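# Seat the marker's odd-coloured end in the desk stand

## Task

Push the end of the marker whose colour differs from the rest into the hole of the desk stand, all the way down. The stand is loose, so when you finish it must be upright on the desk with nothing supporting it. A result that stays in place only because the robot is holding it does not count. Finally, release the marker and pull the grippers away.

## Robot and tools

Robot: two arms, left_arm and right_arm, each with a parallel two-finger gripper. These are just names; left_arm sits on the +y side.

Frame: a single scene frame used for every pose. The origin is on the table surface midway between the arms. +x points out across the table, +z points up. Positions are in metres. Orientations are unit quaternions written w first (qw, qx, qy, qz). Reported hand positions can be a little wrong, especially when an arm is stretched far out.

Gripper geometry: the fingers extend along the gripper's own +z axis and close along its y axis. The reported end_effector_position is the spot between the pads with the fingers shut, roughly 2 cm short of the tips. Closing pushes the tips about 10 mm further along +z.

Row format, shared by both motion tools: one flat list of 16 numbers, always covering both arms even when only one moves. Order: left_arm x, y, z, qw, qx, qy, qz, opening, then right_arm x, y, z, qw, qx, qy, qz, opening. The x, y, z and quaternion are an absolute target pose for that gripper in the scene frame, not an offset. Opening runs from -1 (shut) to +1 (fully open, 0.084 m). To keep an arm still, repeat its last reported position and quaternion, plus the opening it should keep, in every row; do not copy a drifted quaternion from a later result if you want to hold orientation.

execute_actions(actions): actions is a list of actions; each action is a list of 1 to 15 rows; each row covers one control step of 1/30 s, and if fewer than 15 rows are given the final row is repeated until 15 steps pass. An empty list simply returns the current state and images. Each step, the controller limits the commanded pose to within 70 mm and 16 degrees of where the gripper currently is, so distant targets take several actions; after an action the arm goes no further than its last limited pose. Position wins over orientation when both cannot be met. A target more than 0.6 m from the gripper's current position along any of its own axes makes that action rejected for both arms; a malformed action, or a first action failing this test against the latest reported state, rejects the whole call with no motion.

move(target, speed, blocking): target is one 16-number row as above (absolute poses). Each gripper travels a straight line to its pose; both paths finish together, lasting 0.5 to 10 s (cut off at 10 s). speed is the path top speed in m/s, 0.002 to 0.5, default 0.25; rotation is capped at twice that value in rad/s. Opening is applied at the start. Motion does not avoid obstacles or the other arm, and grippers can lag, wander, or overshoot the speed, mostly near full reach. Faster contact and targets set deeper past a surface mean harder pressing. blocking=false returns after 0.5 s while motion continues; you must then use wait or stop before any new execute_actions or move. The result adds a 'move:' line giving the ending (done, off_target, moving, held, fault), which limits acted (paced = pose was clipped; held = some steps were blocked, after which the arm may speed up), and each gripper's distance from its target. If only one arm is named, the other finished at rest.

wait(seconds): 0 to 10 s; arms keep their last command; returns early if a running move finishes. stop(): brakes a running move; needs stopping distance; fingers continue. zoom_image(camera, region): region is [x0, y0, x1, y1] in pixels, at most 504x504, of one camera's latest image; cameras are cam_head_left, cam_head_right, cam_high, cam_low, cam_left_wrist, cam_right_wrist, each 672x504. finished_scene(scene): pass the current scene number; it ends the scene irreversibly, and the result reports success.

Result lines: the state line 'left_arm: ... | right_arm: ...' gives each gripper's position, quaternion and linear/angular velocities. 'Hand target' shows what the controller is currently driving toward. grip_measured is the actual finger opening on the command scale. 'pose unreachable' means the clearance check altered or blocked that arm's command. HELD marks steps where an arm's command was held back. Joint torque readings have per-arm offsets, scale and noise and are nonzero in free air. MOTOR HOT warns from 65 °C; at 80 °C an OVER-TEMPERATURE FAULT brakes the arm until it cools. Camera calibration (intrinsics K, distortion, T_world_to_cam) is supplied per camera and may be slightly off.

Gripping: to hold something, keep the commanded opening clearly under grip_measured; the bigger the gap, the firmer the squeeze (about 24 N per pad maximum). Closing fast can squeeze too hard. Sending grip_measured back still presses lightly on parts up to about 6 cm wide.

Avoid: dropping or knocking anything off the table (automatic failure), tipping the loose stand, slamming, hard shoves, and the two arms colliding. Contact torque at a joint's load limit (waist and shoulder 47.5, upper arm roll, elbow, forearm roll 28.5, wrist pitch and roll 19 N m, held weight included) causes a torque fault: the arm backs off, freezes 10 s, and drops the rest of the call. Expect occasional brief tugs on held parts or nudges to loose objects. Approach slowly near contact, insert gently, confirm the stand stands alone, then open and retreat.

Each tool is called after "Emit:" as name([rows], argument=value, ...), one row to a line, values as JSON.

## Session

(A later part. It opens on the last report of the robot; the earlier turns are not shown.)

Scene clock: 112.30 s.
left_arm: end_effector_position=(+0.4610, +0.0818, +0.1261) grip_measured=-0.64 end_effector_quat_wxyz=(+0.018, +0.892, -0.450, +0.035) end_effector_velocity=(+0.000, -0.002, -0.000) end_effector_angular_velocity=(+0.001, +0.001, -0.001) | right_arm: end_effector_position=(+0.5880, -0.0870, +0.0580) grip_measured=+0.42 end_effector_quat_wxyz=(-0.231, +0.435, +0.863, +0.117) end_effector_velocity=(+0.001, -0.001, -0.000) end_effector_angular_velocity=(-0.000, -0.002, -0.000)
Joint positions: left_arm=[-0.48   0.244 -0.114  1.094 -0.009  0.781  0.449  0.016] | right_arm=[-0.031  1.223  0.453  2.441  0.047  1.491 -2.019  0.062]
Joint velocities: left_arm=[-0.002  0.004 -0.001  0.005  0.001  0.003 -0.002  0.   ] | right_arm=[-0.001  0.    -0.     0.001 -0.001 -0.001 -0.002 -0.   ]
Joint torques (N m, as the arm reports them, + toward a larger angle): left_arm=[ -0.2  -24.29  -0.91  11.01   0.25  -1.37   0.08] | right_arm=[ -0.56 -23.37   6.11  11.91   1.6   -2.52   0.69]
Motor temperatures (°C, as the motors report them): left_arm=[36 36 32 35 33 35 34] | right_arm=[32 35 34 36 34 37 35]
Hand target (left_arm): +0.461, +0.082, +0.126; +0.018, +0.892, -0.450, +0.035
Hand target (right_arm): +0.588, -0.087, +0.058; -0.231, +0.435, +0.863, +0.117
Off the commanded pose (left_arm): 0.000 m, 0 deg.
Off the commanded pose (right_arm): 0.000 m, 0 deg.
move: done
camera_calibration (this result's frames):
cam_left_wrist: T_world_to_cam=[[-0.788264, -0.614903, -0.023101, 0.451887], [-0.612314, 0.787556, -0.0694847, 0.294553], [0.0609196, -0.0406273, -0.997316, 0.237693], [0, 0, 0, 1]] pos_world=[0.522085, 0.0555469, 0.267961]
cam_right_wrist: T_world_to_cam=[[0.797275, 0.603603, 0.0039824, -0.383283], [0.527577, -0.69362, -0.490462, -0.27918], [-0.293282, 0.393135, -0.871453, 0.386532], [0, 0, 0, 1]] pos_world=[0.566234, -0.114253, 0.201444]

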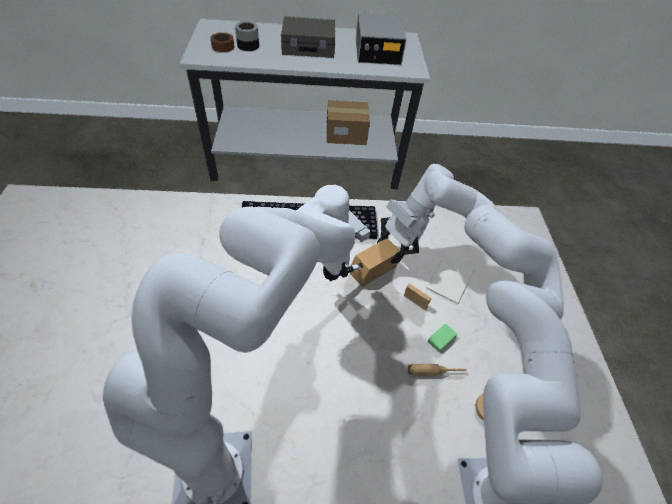

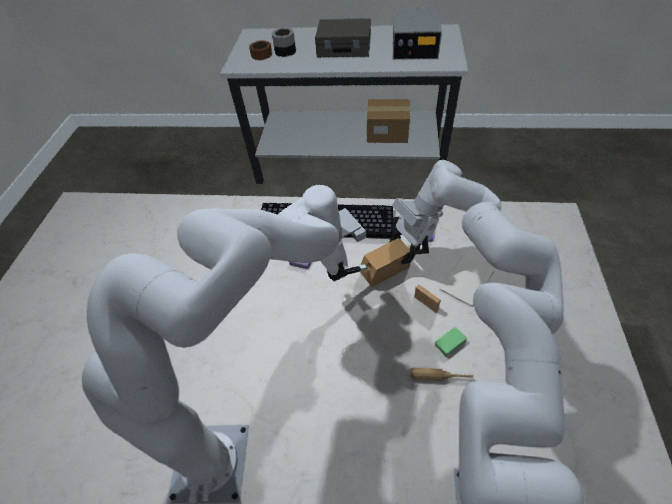

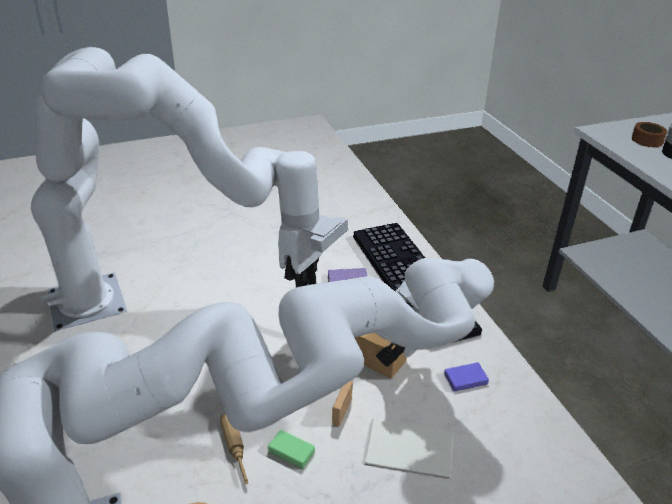

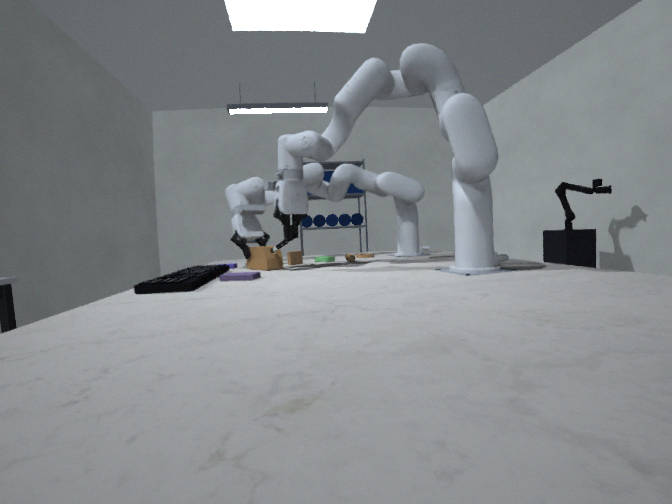

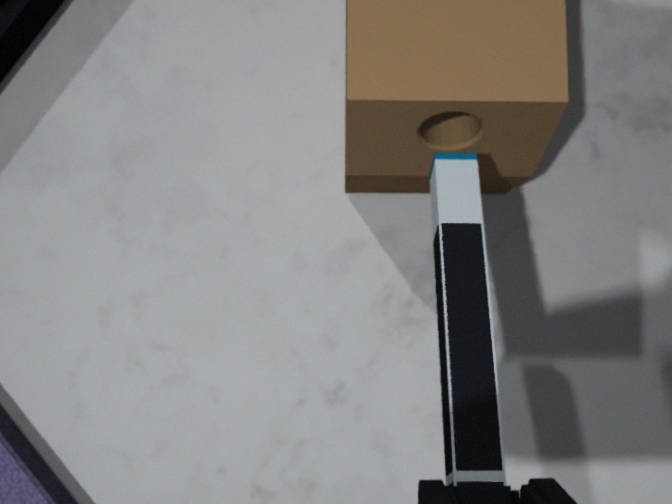

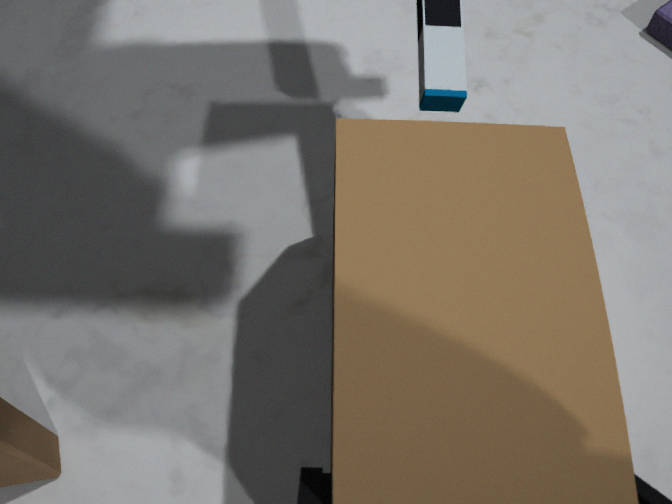

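Emit:
move(target=[0.4666,0.0742,0.1224,0.0176,0.892,-0.450,0.035,-1,0.588,-0.087,0.058,-0.231,0.435,0.863,0.117,0.0], speed=0.03)

Emit:
zoom_image(camera="cam_low", region=[255, 230, 295, 265])

Emit:
zoom_image(camera="cam_left_wrist", region=[380, 100, 540, 240])

Emit:
zoom_image(camera="cam_head_left", region=[335, 250, 385, 290])

Scene clock: 121.70 s.
left_arm: end_effector_position=(+0.4665, +0.0743, +0.1225) grip_measured=-0.64 end_effector_quat_wxyz=(+0.018, +0.892, -0.450, +0.035) end_effector_velocity=(+0.002, -0.000, +0.000) end_effector_angular_velocity=(-0.000, -0.002, +0.002) | right_arm: end_effector_position=(+0.5880, -0.0870, +0.0580) grip_measured=+0.42 end_effector_quat_wxyz=(-0.231, +0.435, +0.863, +0.117) end_effector_velocity=(-0.000, -0.000, -0.000) end_effector_angular_velocity=(-0.002, +0.001, -0.001)
Joint positions: left_arm=[-0.487  0.275 -0.116  1.125 -0.003  0.781  0.437  0.016] | right_arm=[-0.031  1.223  0.453  2.441  0.047  1.491 -2.019  0.062]
Joint velocities: left_arm=[-0.     0.004  0.002  0.006  0.001  0.001 -0.001 -0.   ] | right_arm=[ 0.    -0.    -0.001 -0.    -0.     0.001  0.002  0.   ]
Joint torques (N m, as the arm reports them, + toward a larger angle): left_arm=[ -0.62 -25.18  -1.01  10.81   0.32  -1.41   0.1 ] | right_arm=[ -0.93 -23.22   5.76  11.62   1.78  -2.15   1.1 ]
Motor temperatures (°C, as the motors report them): left_arm=[36 36 32 35 33 35 34] | right_arm=[32 35 34 36 34 37 35]
Hand target (left_arm): +0.467, +0.074, +0.122; +0.018, +0.892, -0.450, +0.035
Hand target (right_arm): +0.588, -0.087, +0.058; -0.231, +0.435, +0.863, +0.117
Off the commanded pose (left_arm): 0.000 m, 0 deg.
Off the commanded pose (right_arm): 0.000 m, 0 deg.
move: done
camera_calibration (this result's frames):
cam_left_wrist: T_world_to_cam=[[-0.788281, -0.614881, -0.0231216, 0.451525], [-0.612289, 0.787572, -0.069515, 0.303611], [0.0609534, -0.0406402, -0.997313, 0.233419], [0, 0, 0, 1]] pos_world=[0.527599, 0.0480045, 0.264337]
cam_right_wrist: T_world_to_cam=[[0.797275, 0.603604, 0.00395789, -0.383276], [0.527564, -0.693621, -0.490474, -0.279175], [-0.293307, 0.393131, -0.871447, 0.386531], [0, 0, 0, 1]] pos_world=[0.566231, -0.114252, 0.20143]

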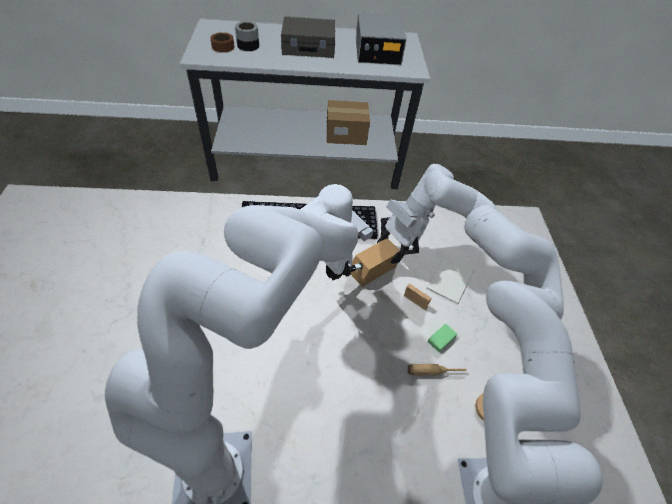

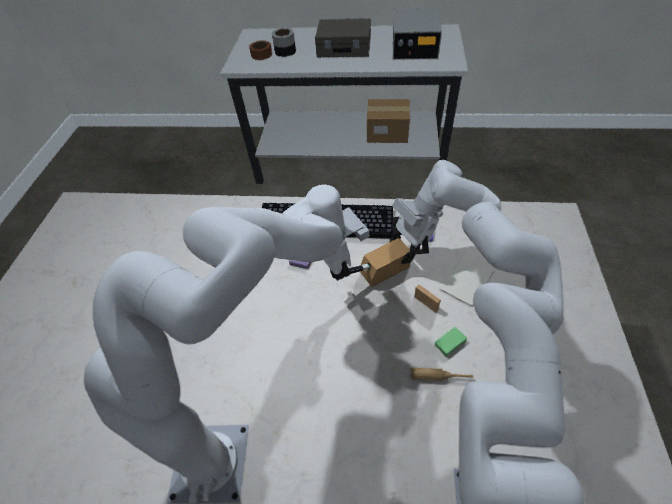

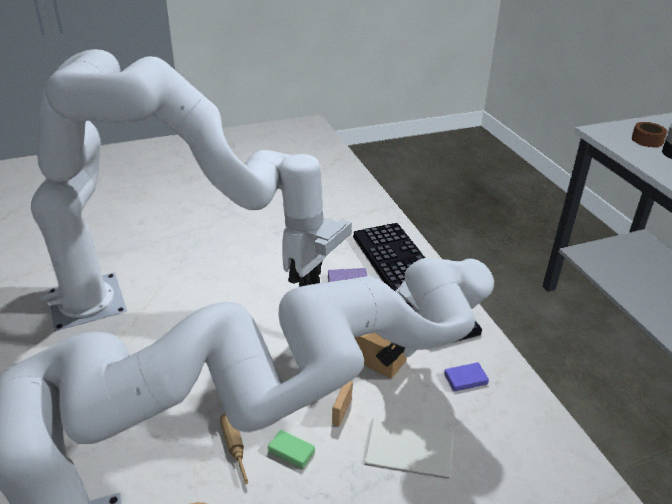

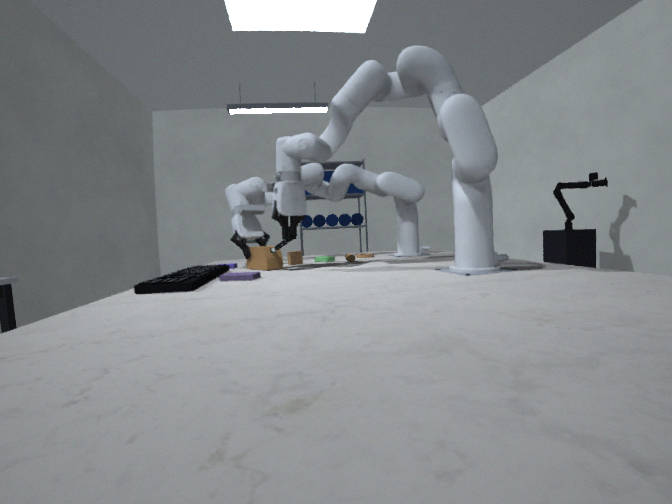

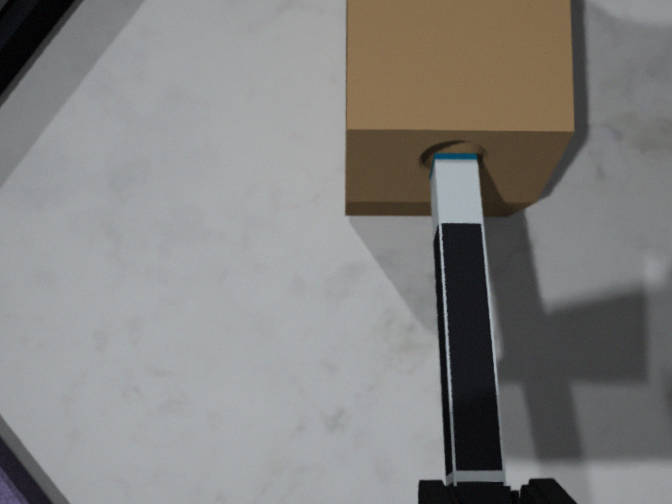

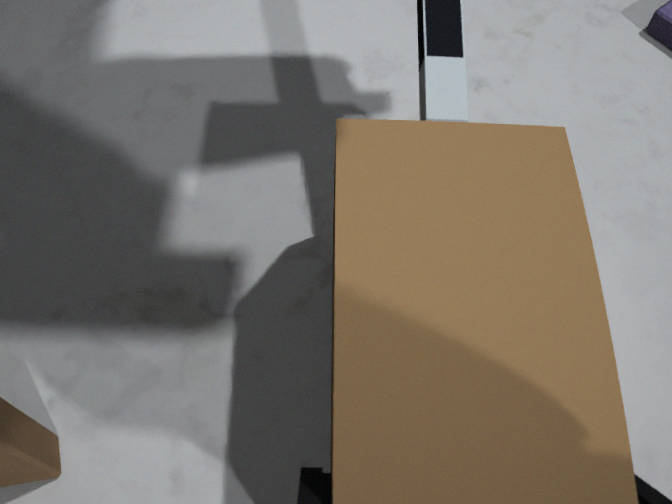

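Region (255, 230, 295, 265) of cam_low's 672x504 image, scaled by 12.600, with more detail than that image has; it fills the top 441 rows of this view, and the rest is white.

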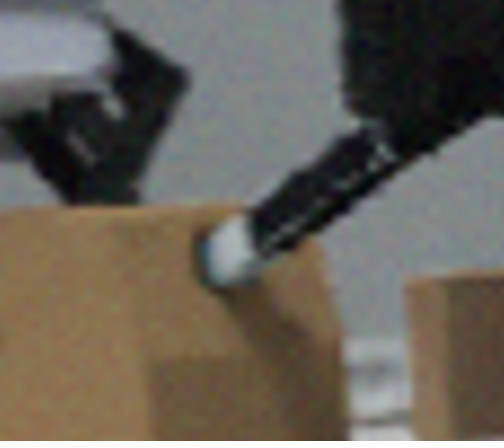

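Region (380, 100, 540, 240) of cam_left_wrist's 672x504 image, scaled by 3.150, with more detail than that image has; it fills the top 441 rows of this view, and the rest is white.

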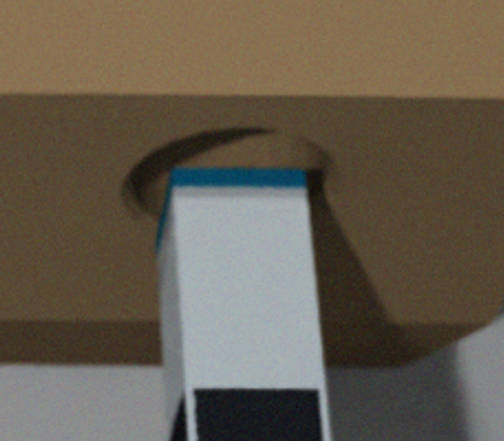

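Region (335, 250, 385, 290) of cam_head_left's 672x504 image, scaled by 10.080, with more detail than that image has; it fills the top 403 rows of this view, and the rest is white.

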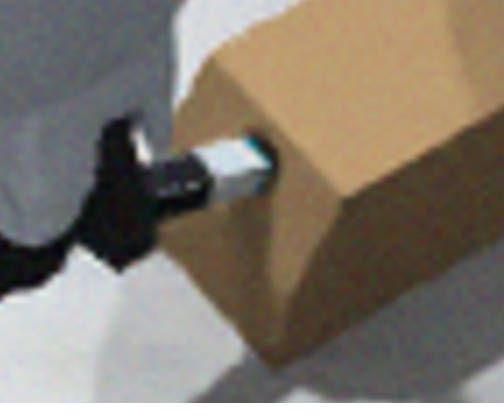

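Emit:
move(target=[0.4666,0.0742,0.1239,0.0176,0.892,-0.450,0.035,-1,0.588,-0.087,0.058,-0.231,0.435,0.863,0.117,0.0], speed=0.02)

Emit:
move(target=[0.4716,0.0675,0.1206,0.0176,0.892,-0.450,0.035,-1,0.588,-0.087,0.058,-0.231,0.435,0.863,0.117,0.0], speed=0.01)

Emit:
zoom_image(camera="cam_low", region=[255, 230, 295, 265])

Emit:
zoom_image(camera="cam_left_wrist", region=[380, 100, 540, 240])

Scene clock: 127.97 s.
left_arm: end_effector_position=(+0.4666, +0.0742, +0.1239) grip_measured=-0.64 end_effector_quat_wxyz=(+0.018, +0.892, -0.450, +0.035) end_effector_velocity=(-0.000, +0.001, -0.000) end_effector_angular_velocity=(+0.001, +0.002, +0.001) | right_arm: end_effector_position=(+0.5880, -0.0870, +0.0580) grip_measured=+0.42 end_effector_quat_wxyz=(-0.231, +0.435, +0.863, +0.117) end_effector_velocity=(+0.001, +0.000, +0.000) end_effector_angular_velocity=(+0.003, -0.001, -0.001)
Joint positions: left_arm=[-0.487  0.273 -0.116  1.127 -0.003  0.785  0.437  0.016] | right_arm=[-0.031  1.223  0.453  2.441  0.047  1.491 -2.019  0.062]
Joint velocities: left_arm=[ 0.    -0.     0.    -0.001 -0.     0.002 -0.001  0.   ] | right_arm=[-0.     0.    -0.     0.     0.003 -0.002 -0.001  0.   ]
Joint torques (N m, as the arm reports them, + toward a larger angle): left_arm=[ -0.02 -23.81  -0.87  11.1    0.3   -1.55  -0.08] | right_arm=[ -0.87 -23.85   6.29  12.04   2.12  -2.59   0.99]
Motor temperatures (°C, as the motors report them): left_arm=[36 36 32 36 33 35 34] | right_arm=[32 35 34 36 34 37 35]
Hand target (left_arm): +0.467, +0.074, +0.124; +0.018, +0.892, -0.450, +0.035
Hand target (right_arm): +0.588, -0.087, +0.058; -0.231, +0.435, +0.863, +0.117
Off the commanded pose (left_arm): 0.000 m, 0 deg.
Off the commanded pose (right_arm): 0.000 m, 0 deg.
move: done
camera_calibration (this result's frames):
cam_left_wrist: T_world_to_cam=[[-0.788306, -0.614844, -0.0232399, 0.451627], [-0.612251, 0.787607, -0.0694594, 0.303809], [0.0610106, -0.0405266, -0.997314, 0.234789], [0, 0, 0, 1]] pos_world=[0.527704, 0.0479133, 0.265757]
cam_right_wrist: T_world_to_cam=[[0.797274, 0.603604, 0.00395534, -0.383275], [0.527564, -0.693622, -0.490475, -0.279175], [-0.293309, 0.39313, -0.871446, 0.386531], [0, 0, 0, 1]] pos_world=[0.566231, -0.114252, 0.201429]

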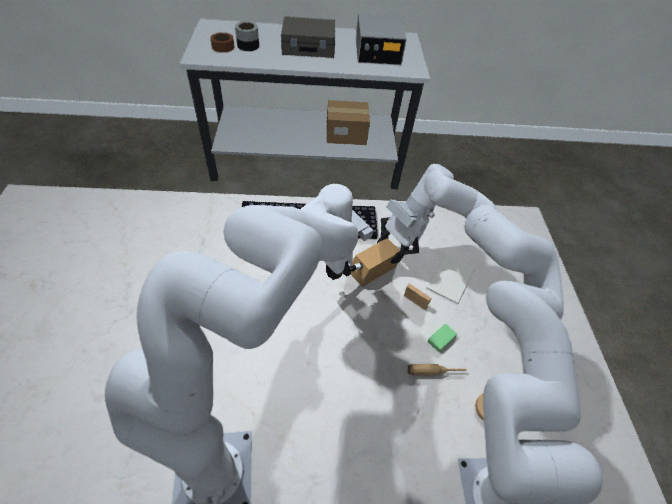

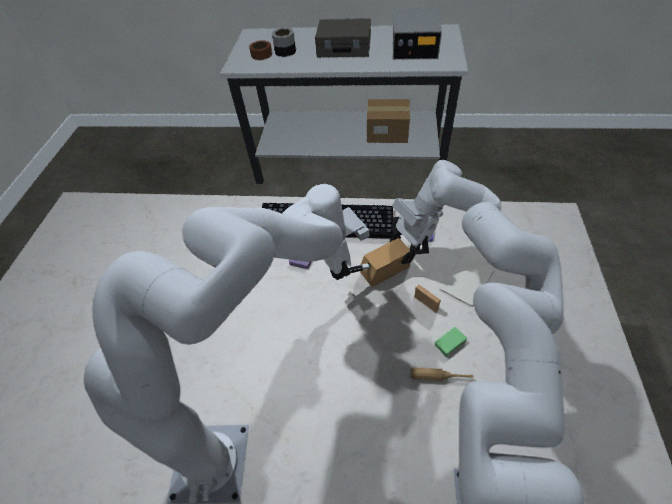

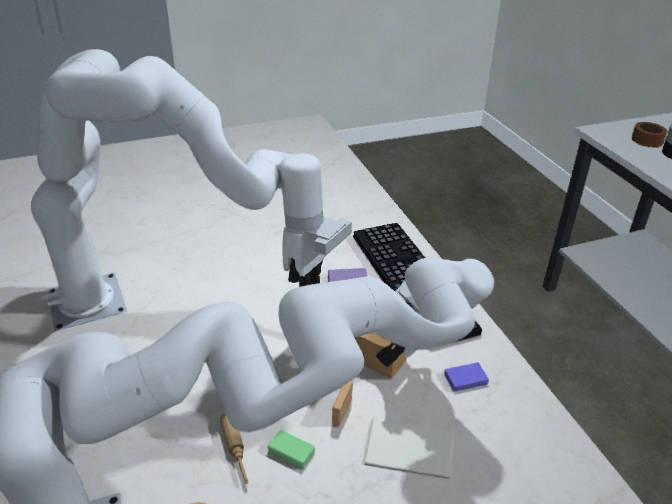

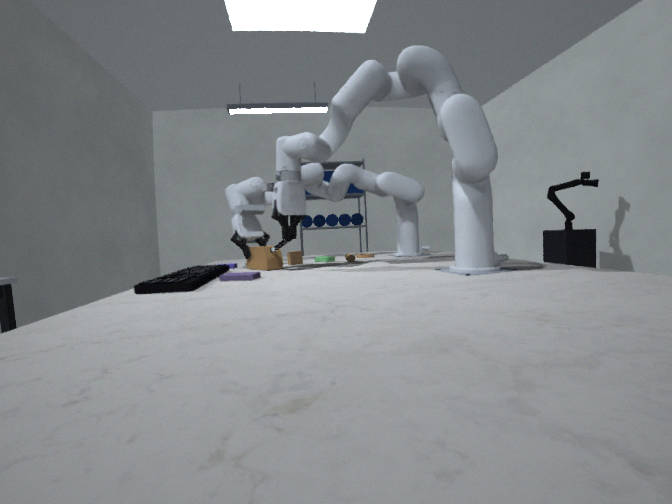

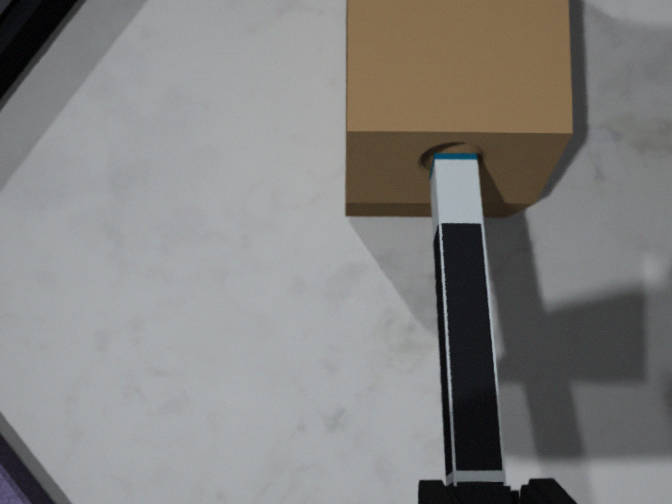

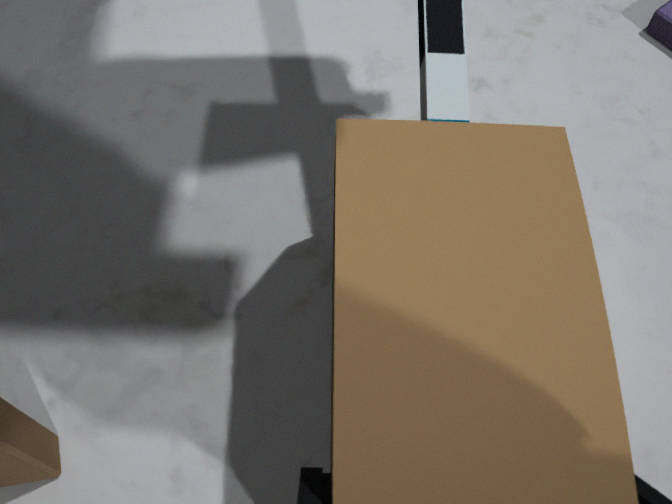

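Scene clock: 129.10 s.
left_arm: end_effector_position=(+0.4715, +0.0676, +0.1206) grip_measured=-0.64 end_effector_quat_wxyz=(+0.018, +0.892, -0.450, +0.035) end_effector_velocity=(+0.001, -0.001, -0.001) end_effector_angular_velocity=(+0.000, -0.000, +0.000) | right_arm: end_effector_position=(+0.5880, -0.0870, +0.0580) grip_measured=+0.42 end_effector_quat_wxyz=(-0.231, +0.435, +0.863, +0.117) end_effector_velocity=(-0.000, +0.000, -0.000) end_effector_angular_velocity=(+0.003, +0.003, -0.002)
Joint positions: left_arm=[-0.494  0.3   -0.116  1.156  0.003  0.786  0.427  0.016] | right_arm=[-0.031  1.223  0.453  2.441  0.047  1.491 -2.019  0.062]
Joint velocities: left_arm=[ 0.     0.005 -0.001  0.005  0.001  0.    -0.001  0.   ] | right_arm=[-0.001  0.001  0.     0.     0.003  0.002  0.001  0.   ]
Joint torques (N m, as the arm reports them, + toward a larger angle): left_arm=[ -0.87 -25.1   -1.3   11.05  -0.06  -1.62   0.28] | right_arm=[ -0.64 -23.06   6.32  11.97   1.57  -2.06   0.77]
Motor temperatures (°C, as the motors report them): left_arm=[36 36 32 36 33 35 34] | right_arm=[32 35 34 36 34 37 35]
Hand target (left_arm): +0.472, +0.067, +0.121; +0.018, +0.892, -0.450, +0.035
Hand target (right_arm): +0.588, -0.087, +0.058; -0.231, +0.435, +0.863, +0.117
Off the commanded pose (left_arm): 0.000 m, 0 deg.
Off the commanded pose (right_arm): 0.000 m, 0 deg.
move: done
camera_calibration (this result's frames):
cam_left_wrist: T_world_to_cam=[[-0.788319, -0.614833, -0.0231102, 0.451295], [-0.612244, 0.787611, -0.0694684, 0.31179], [0.0609133, -0.0406141, -0.997316, 0.231048], [0, 0, 0, 1]] pos_world=[0.532582, 0.0412852, 0.262517]
cam_right_wrist: T_world_to_cam=[[0.797275, 0.603603, 0.00395536, -0.383276], [0.527563, -0.693622, -0.490475, -0.279175], [-0.293309, 0.39313, -0.871446, 0.386531], [0, 0, 0, 1]] pos_world=[0.566231, -0.114252, 0.201429]

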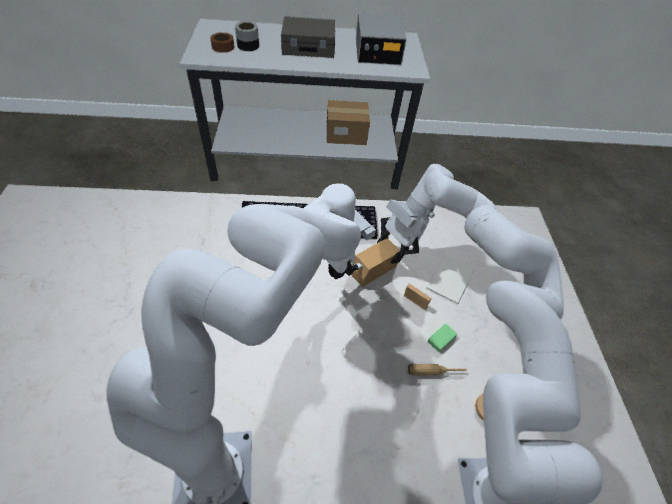

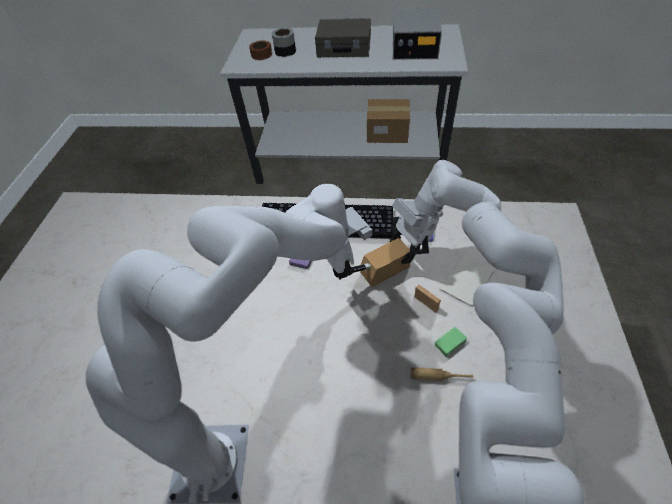

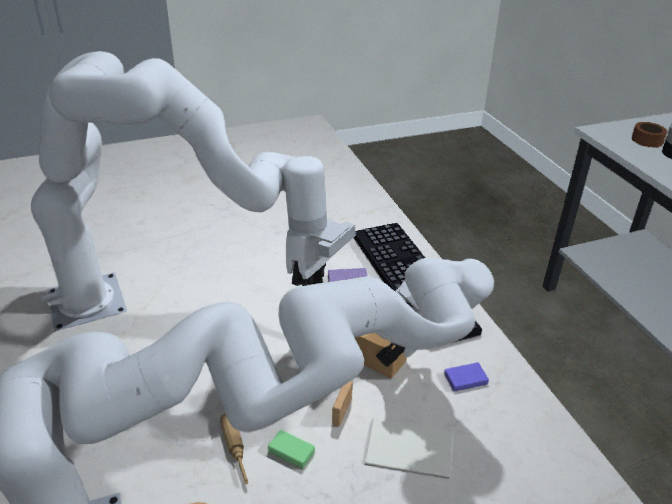

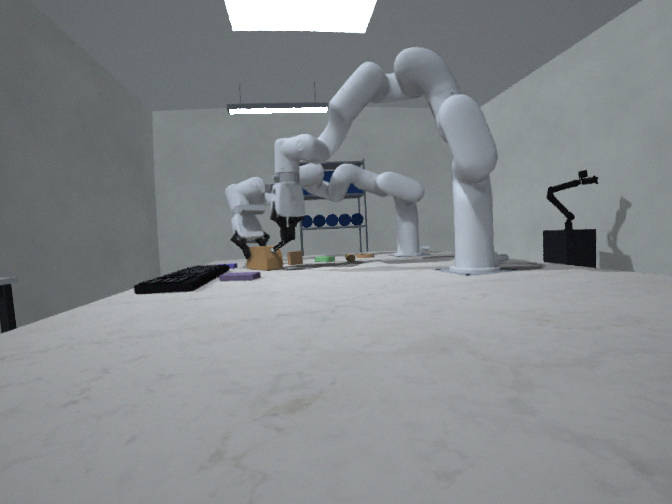

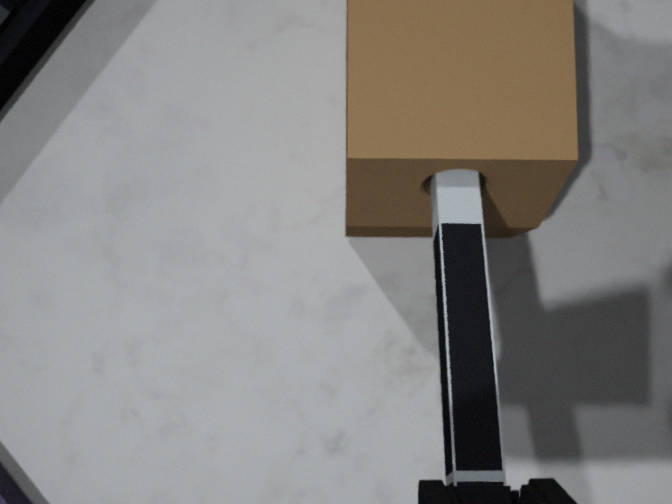

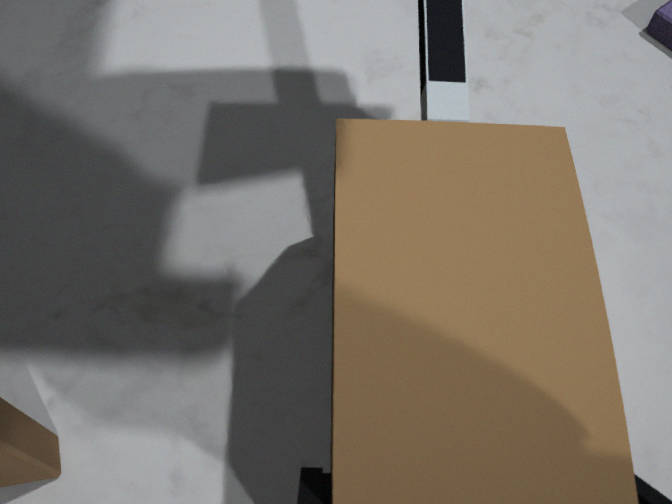

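Region (255, 230, 295, 265) of cam_low's 672x504 image, scaled by 12.600, with more detail than that image has; it fills the top 441 rows of this view, and the rest is white.

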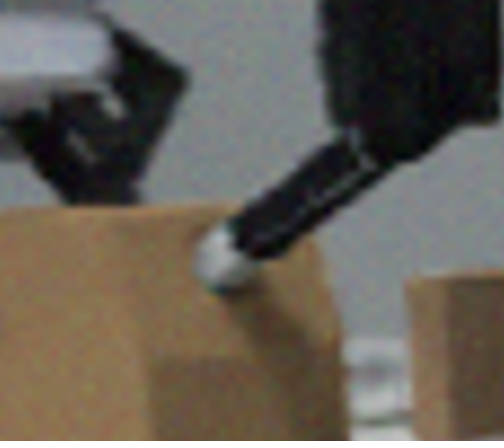

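Region (380, 100, 540, 240) of cam_left_wrist's 672x504 image, scaled by 3.150, with more detail than that image has; it fills the top 441 rows of this view, and the rest is white.

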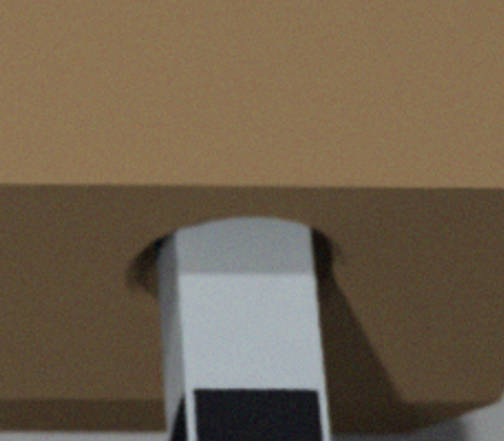

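In. Advance 25 mm (per-mm: +0.554, −0.750, −0.362).

Emit:
move(target=[0.4855,0.0487,0.1115,0.0176,0.892,-0.450,0.035,-1,0.588,-0.087,0.058,-0.231,0.435,0.863,0.117,0.0], speed=0.02)

Scene clock: 132.47 s.
left_arm: end_effector_position=(+0.4848, +0.0506, +0.1107) grip_measured=-0.64 end_effector_quat_wxyz=(+0.017, +0.893, -0.449, +0.033) end_effector_velocity=(+0.001, -0.001, +0.000) end_effector_angular_velocity=(-0.000, +0.002, +0.000) | right_arm: end_effector_position=(+0.5901, -0.0899, +0.0580) grip_measured=+0.42 end_effector_quat_wxyz=(-0.228, +0.437, +0.862, +0.117) end_effector_velocity=(-0.001, -0.000, +0.000) end_effector_angular_velocity=(-0.000, +0.004, +0.003)
Joint positions: left_arm=[-0.513  0.378 -0.115  1.239  0.017  0.795  0.401  0.016] | right_arm=[-0.034  1.223  0.45   2.443  0.046  1.487 -2.019  0.062]
Joint velocities: left_arm=[-0.     0.004 -0.001  0.008 -0.001  0.005 -0.001  0.   ] | right_arm=[-0.    -0.001 -0.001 -0.001  0.001  0.005 -0.001  0.   ]
Joint torques (N m, as the arm reports them, + toward a larger angle): left_arm=[ -3.28 -25.09  -8.7   15.08  -0.71  -5.65  -0.19] | right_arm=[  4.84 -24.37  12.24   7.92   3.62   2.47   0.64]
Motor temperatures (°C, as the motors report them): left_arm=[36 36 32 36 33 35 34] | right_arm=[32 35 34 36 34 37 35]
Hand target (left_arm): +0.485, +0.049, +0.112; +0.018, +0.892, -0.450, +0.035
Hand target (right_arm): +0.588, -0.087, +0.058; -0.231, +0.435, +0.863, +0.117
Off the commanded pose (left_arm): 0.002 m, 0 deg.
Off the commanded pose (right_arm): 0.004 m, 0 deg.
move: off_target (right_arm)
camera_calibration (this result's frames):
cam_left_wrist: T_world_to_cam=[[-0.787195, -0.616307, -0.0221287, 0.450605], [-0.614016, 0.786606, -0.0650703, 0.333029], [0.0575098, -0.0376357, -0.997635, 0.221146], [0, 0, 0, 1]] pos_world=[0.546481, 0.0240711, 0.252264]
cam_right_wrist: T_world_to_cam=[[0.800536, 0.599252, 0.00616858, -0.385669], [0.526059, -0.697753, -0.486213, -0.282055], [-0.28706, 0.392476, -0.873819, 0.384683], [0, 0, 0, 1]] pos_world=[0.567547, -0.11667, 0.201384]

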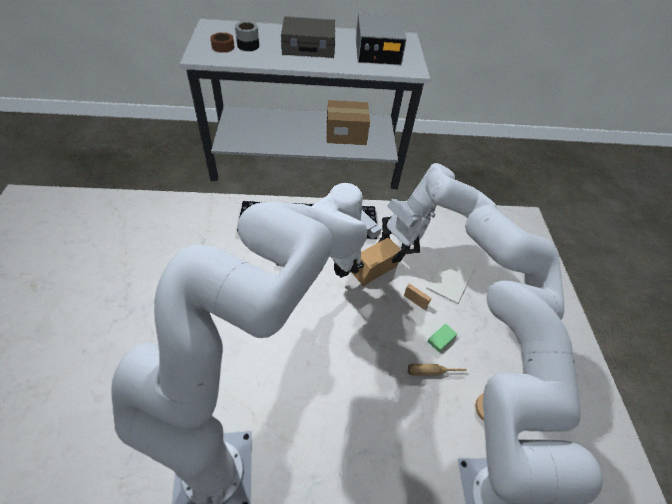

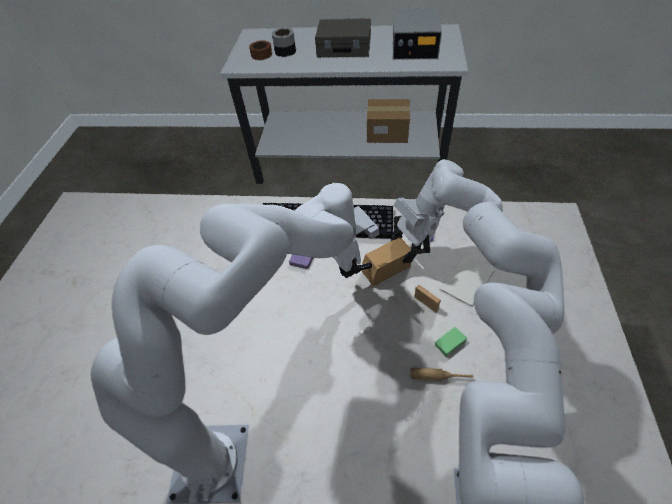

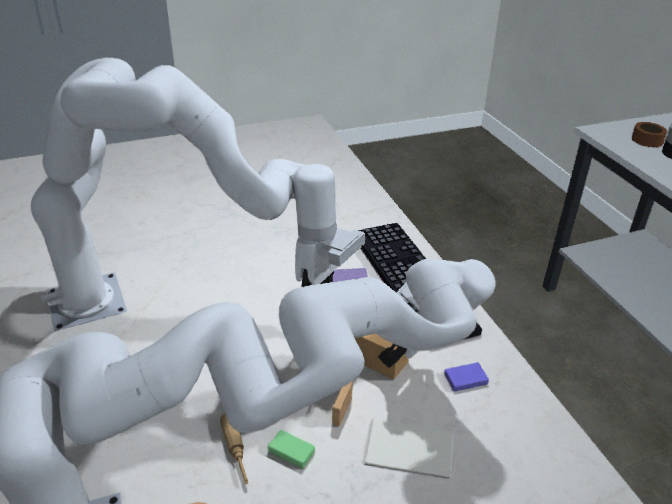

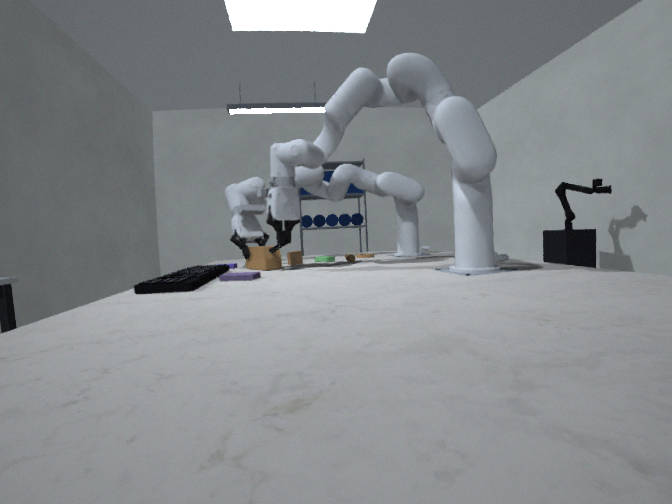

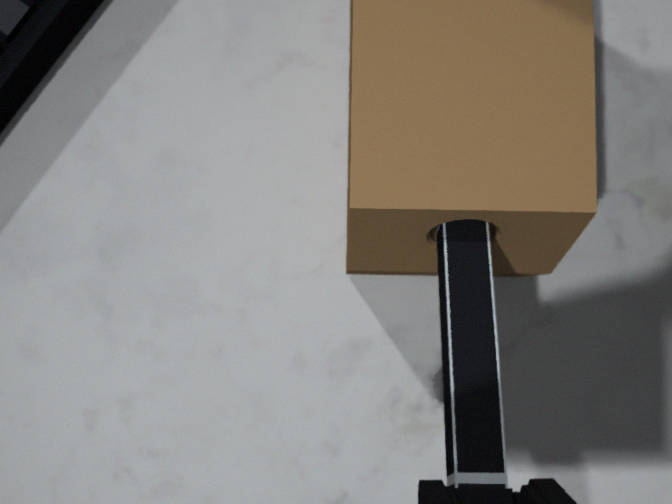

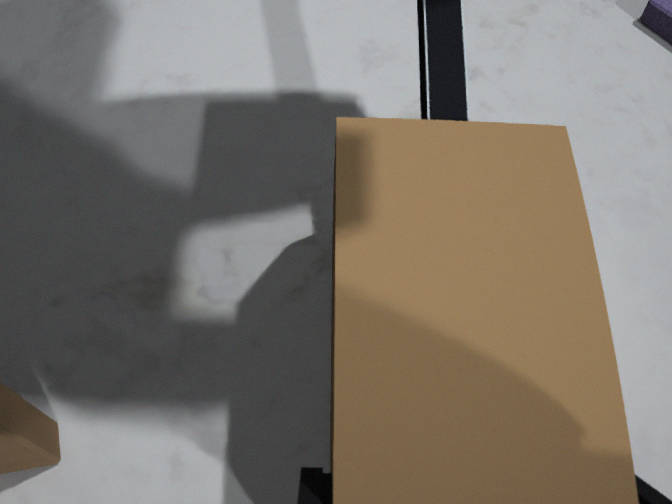

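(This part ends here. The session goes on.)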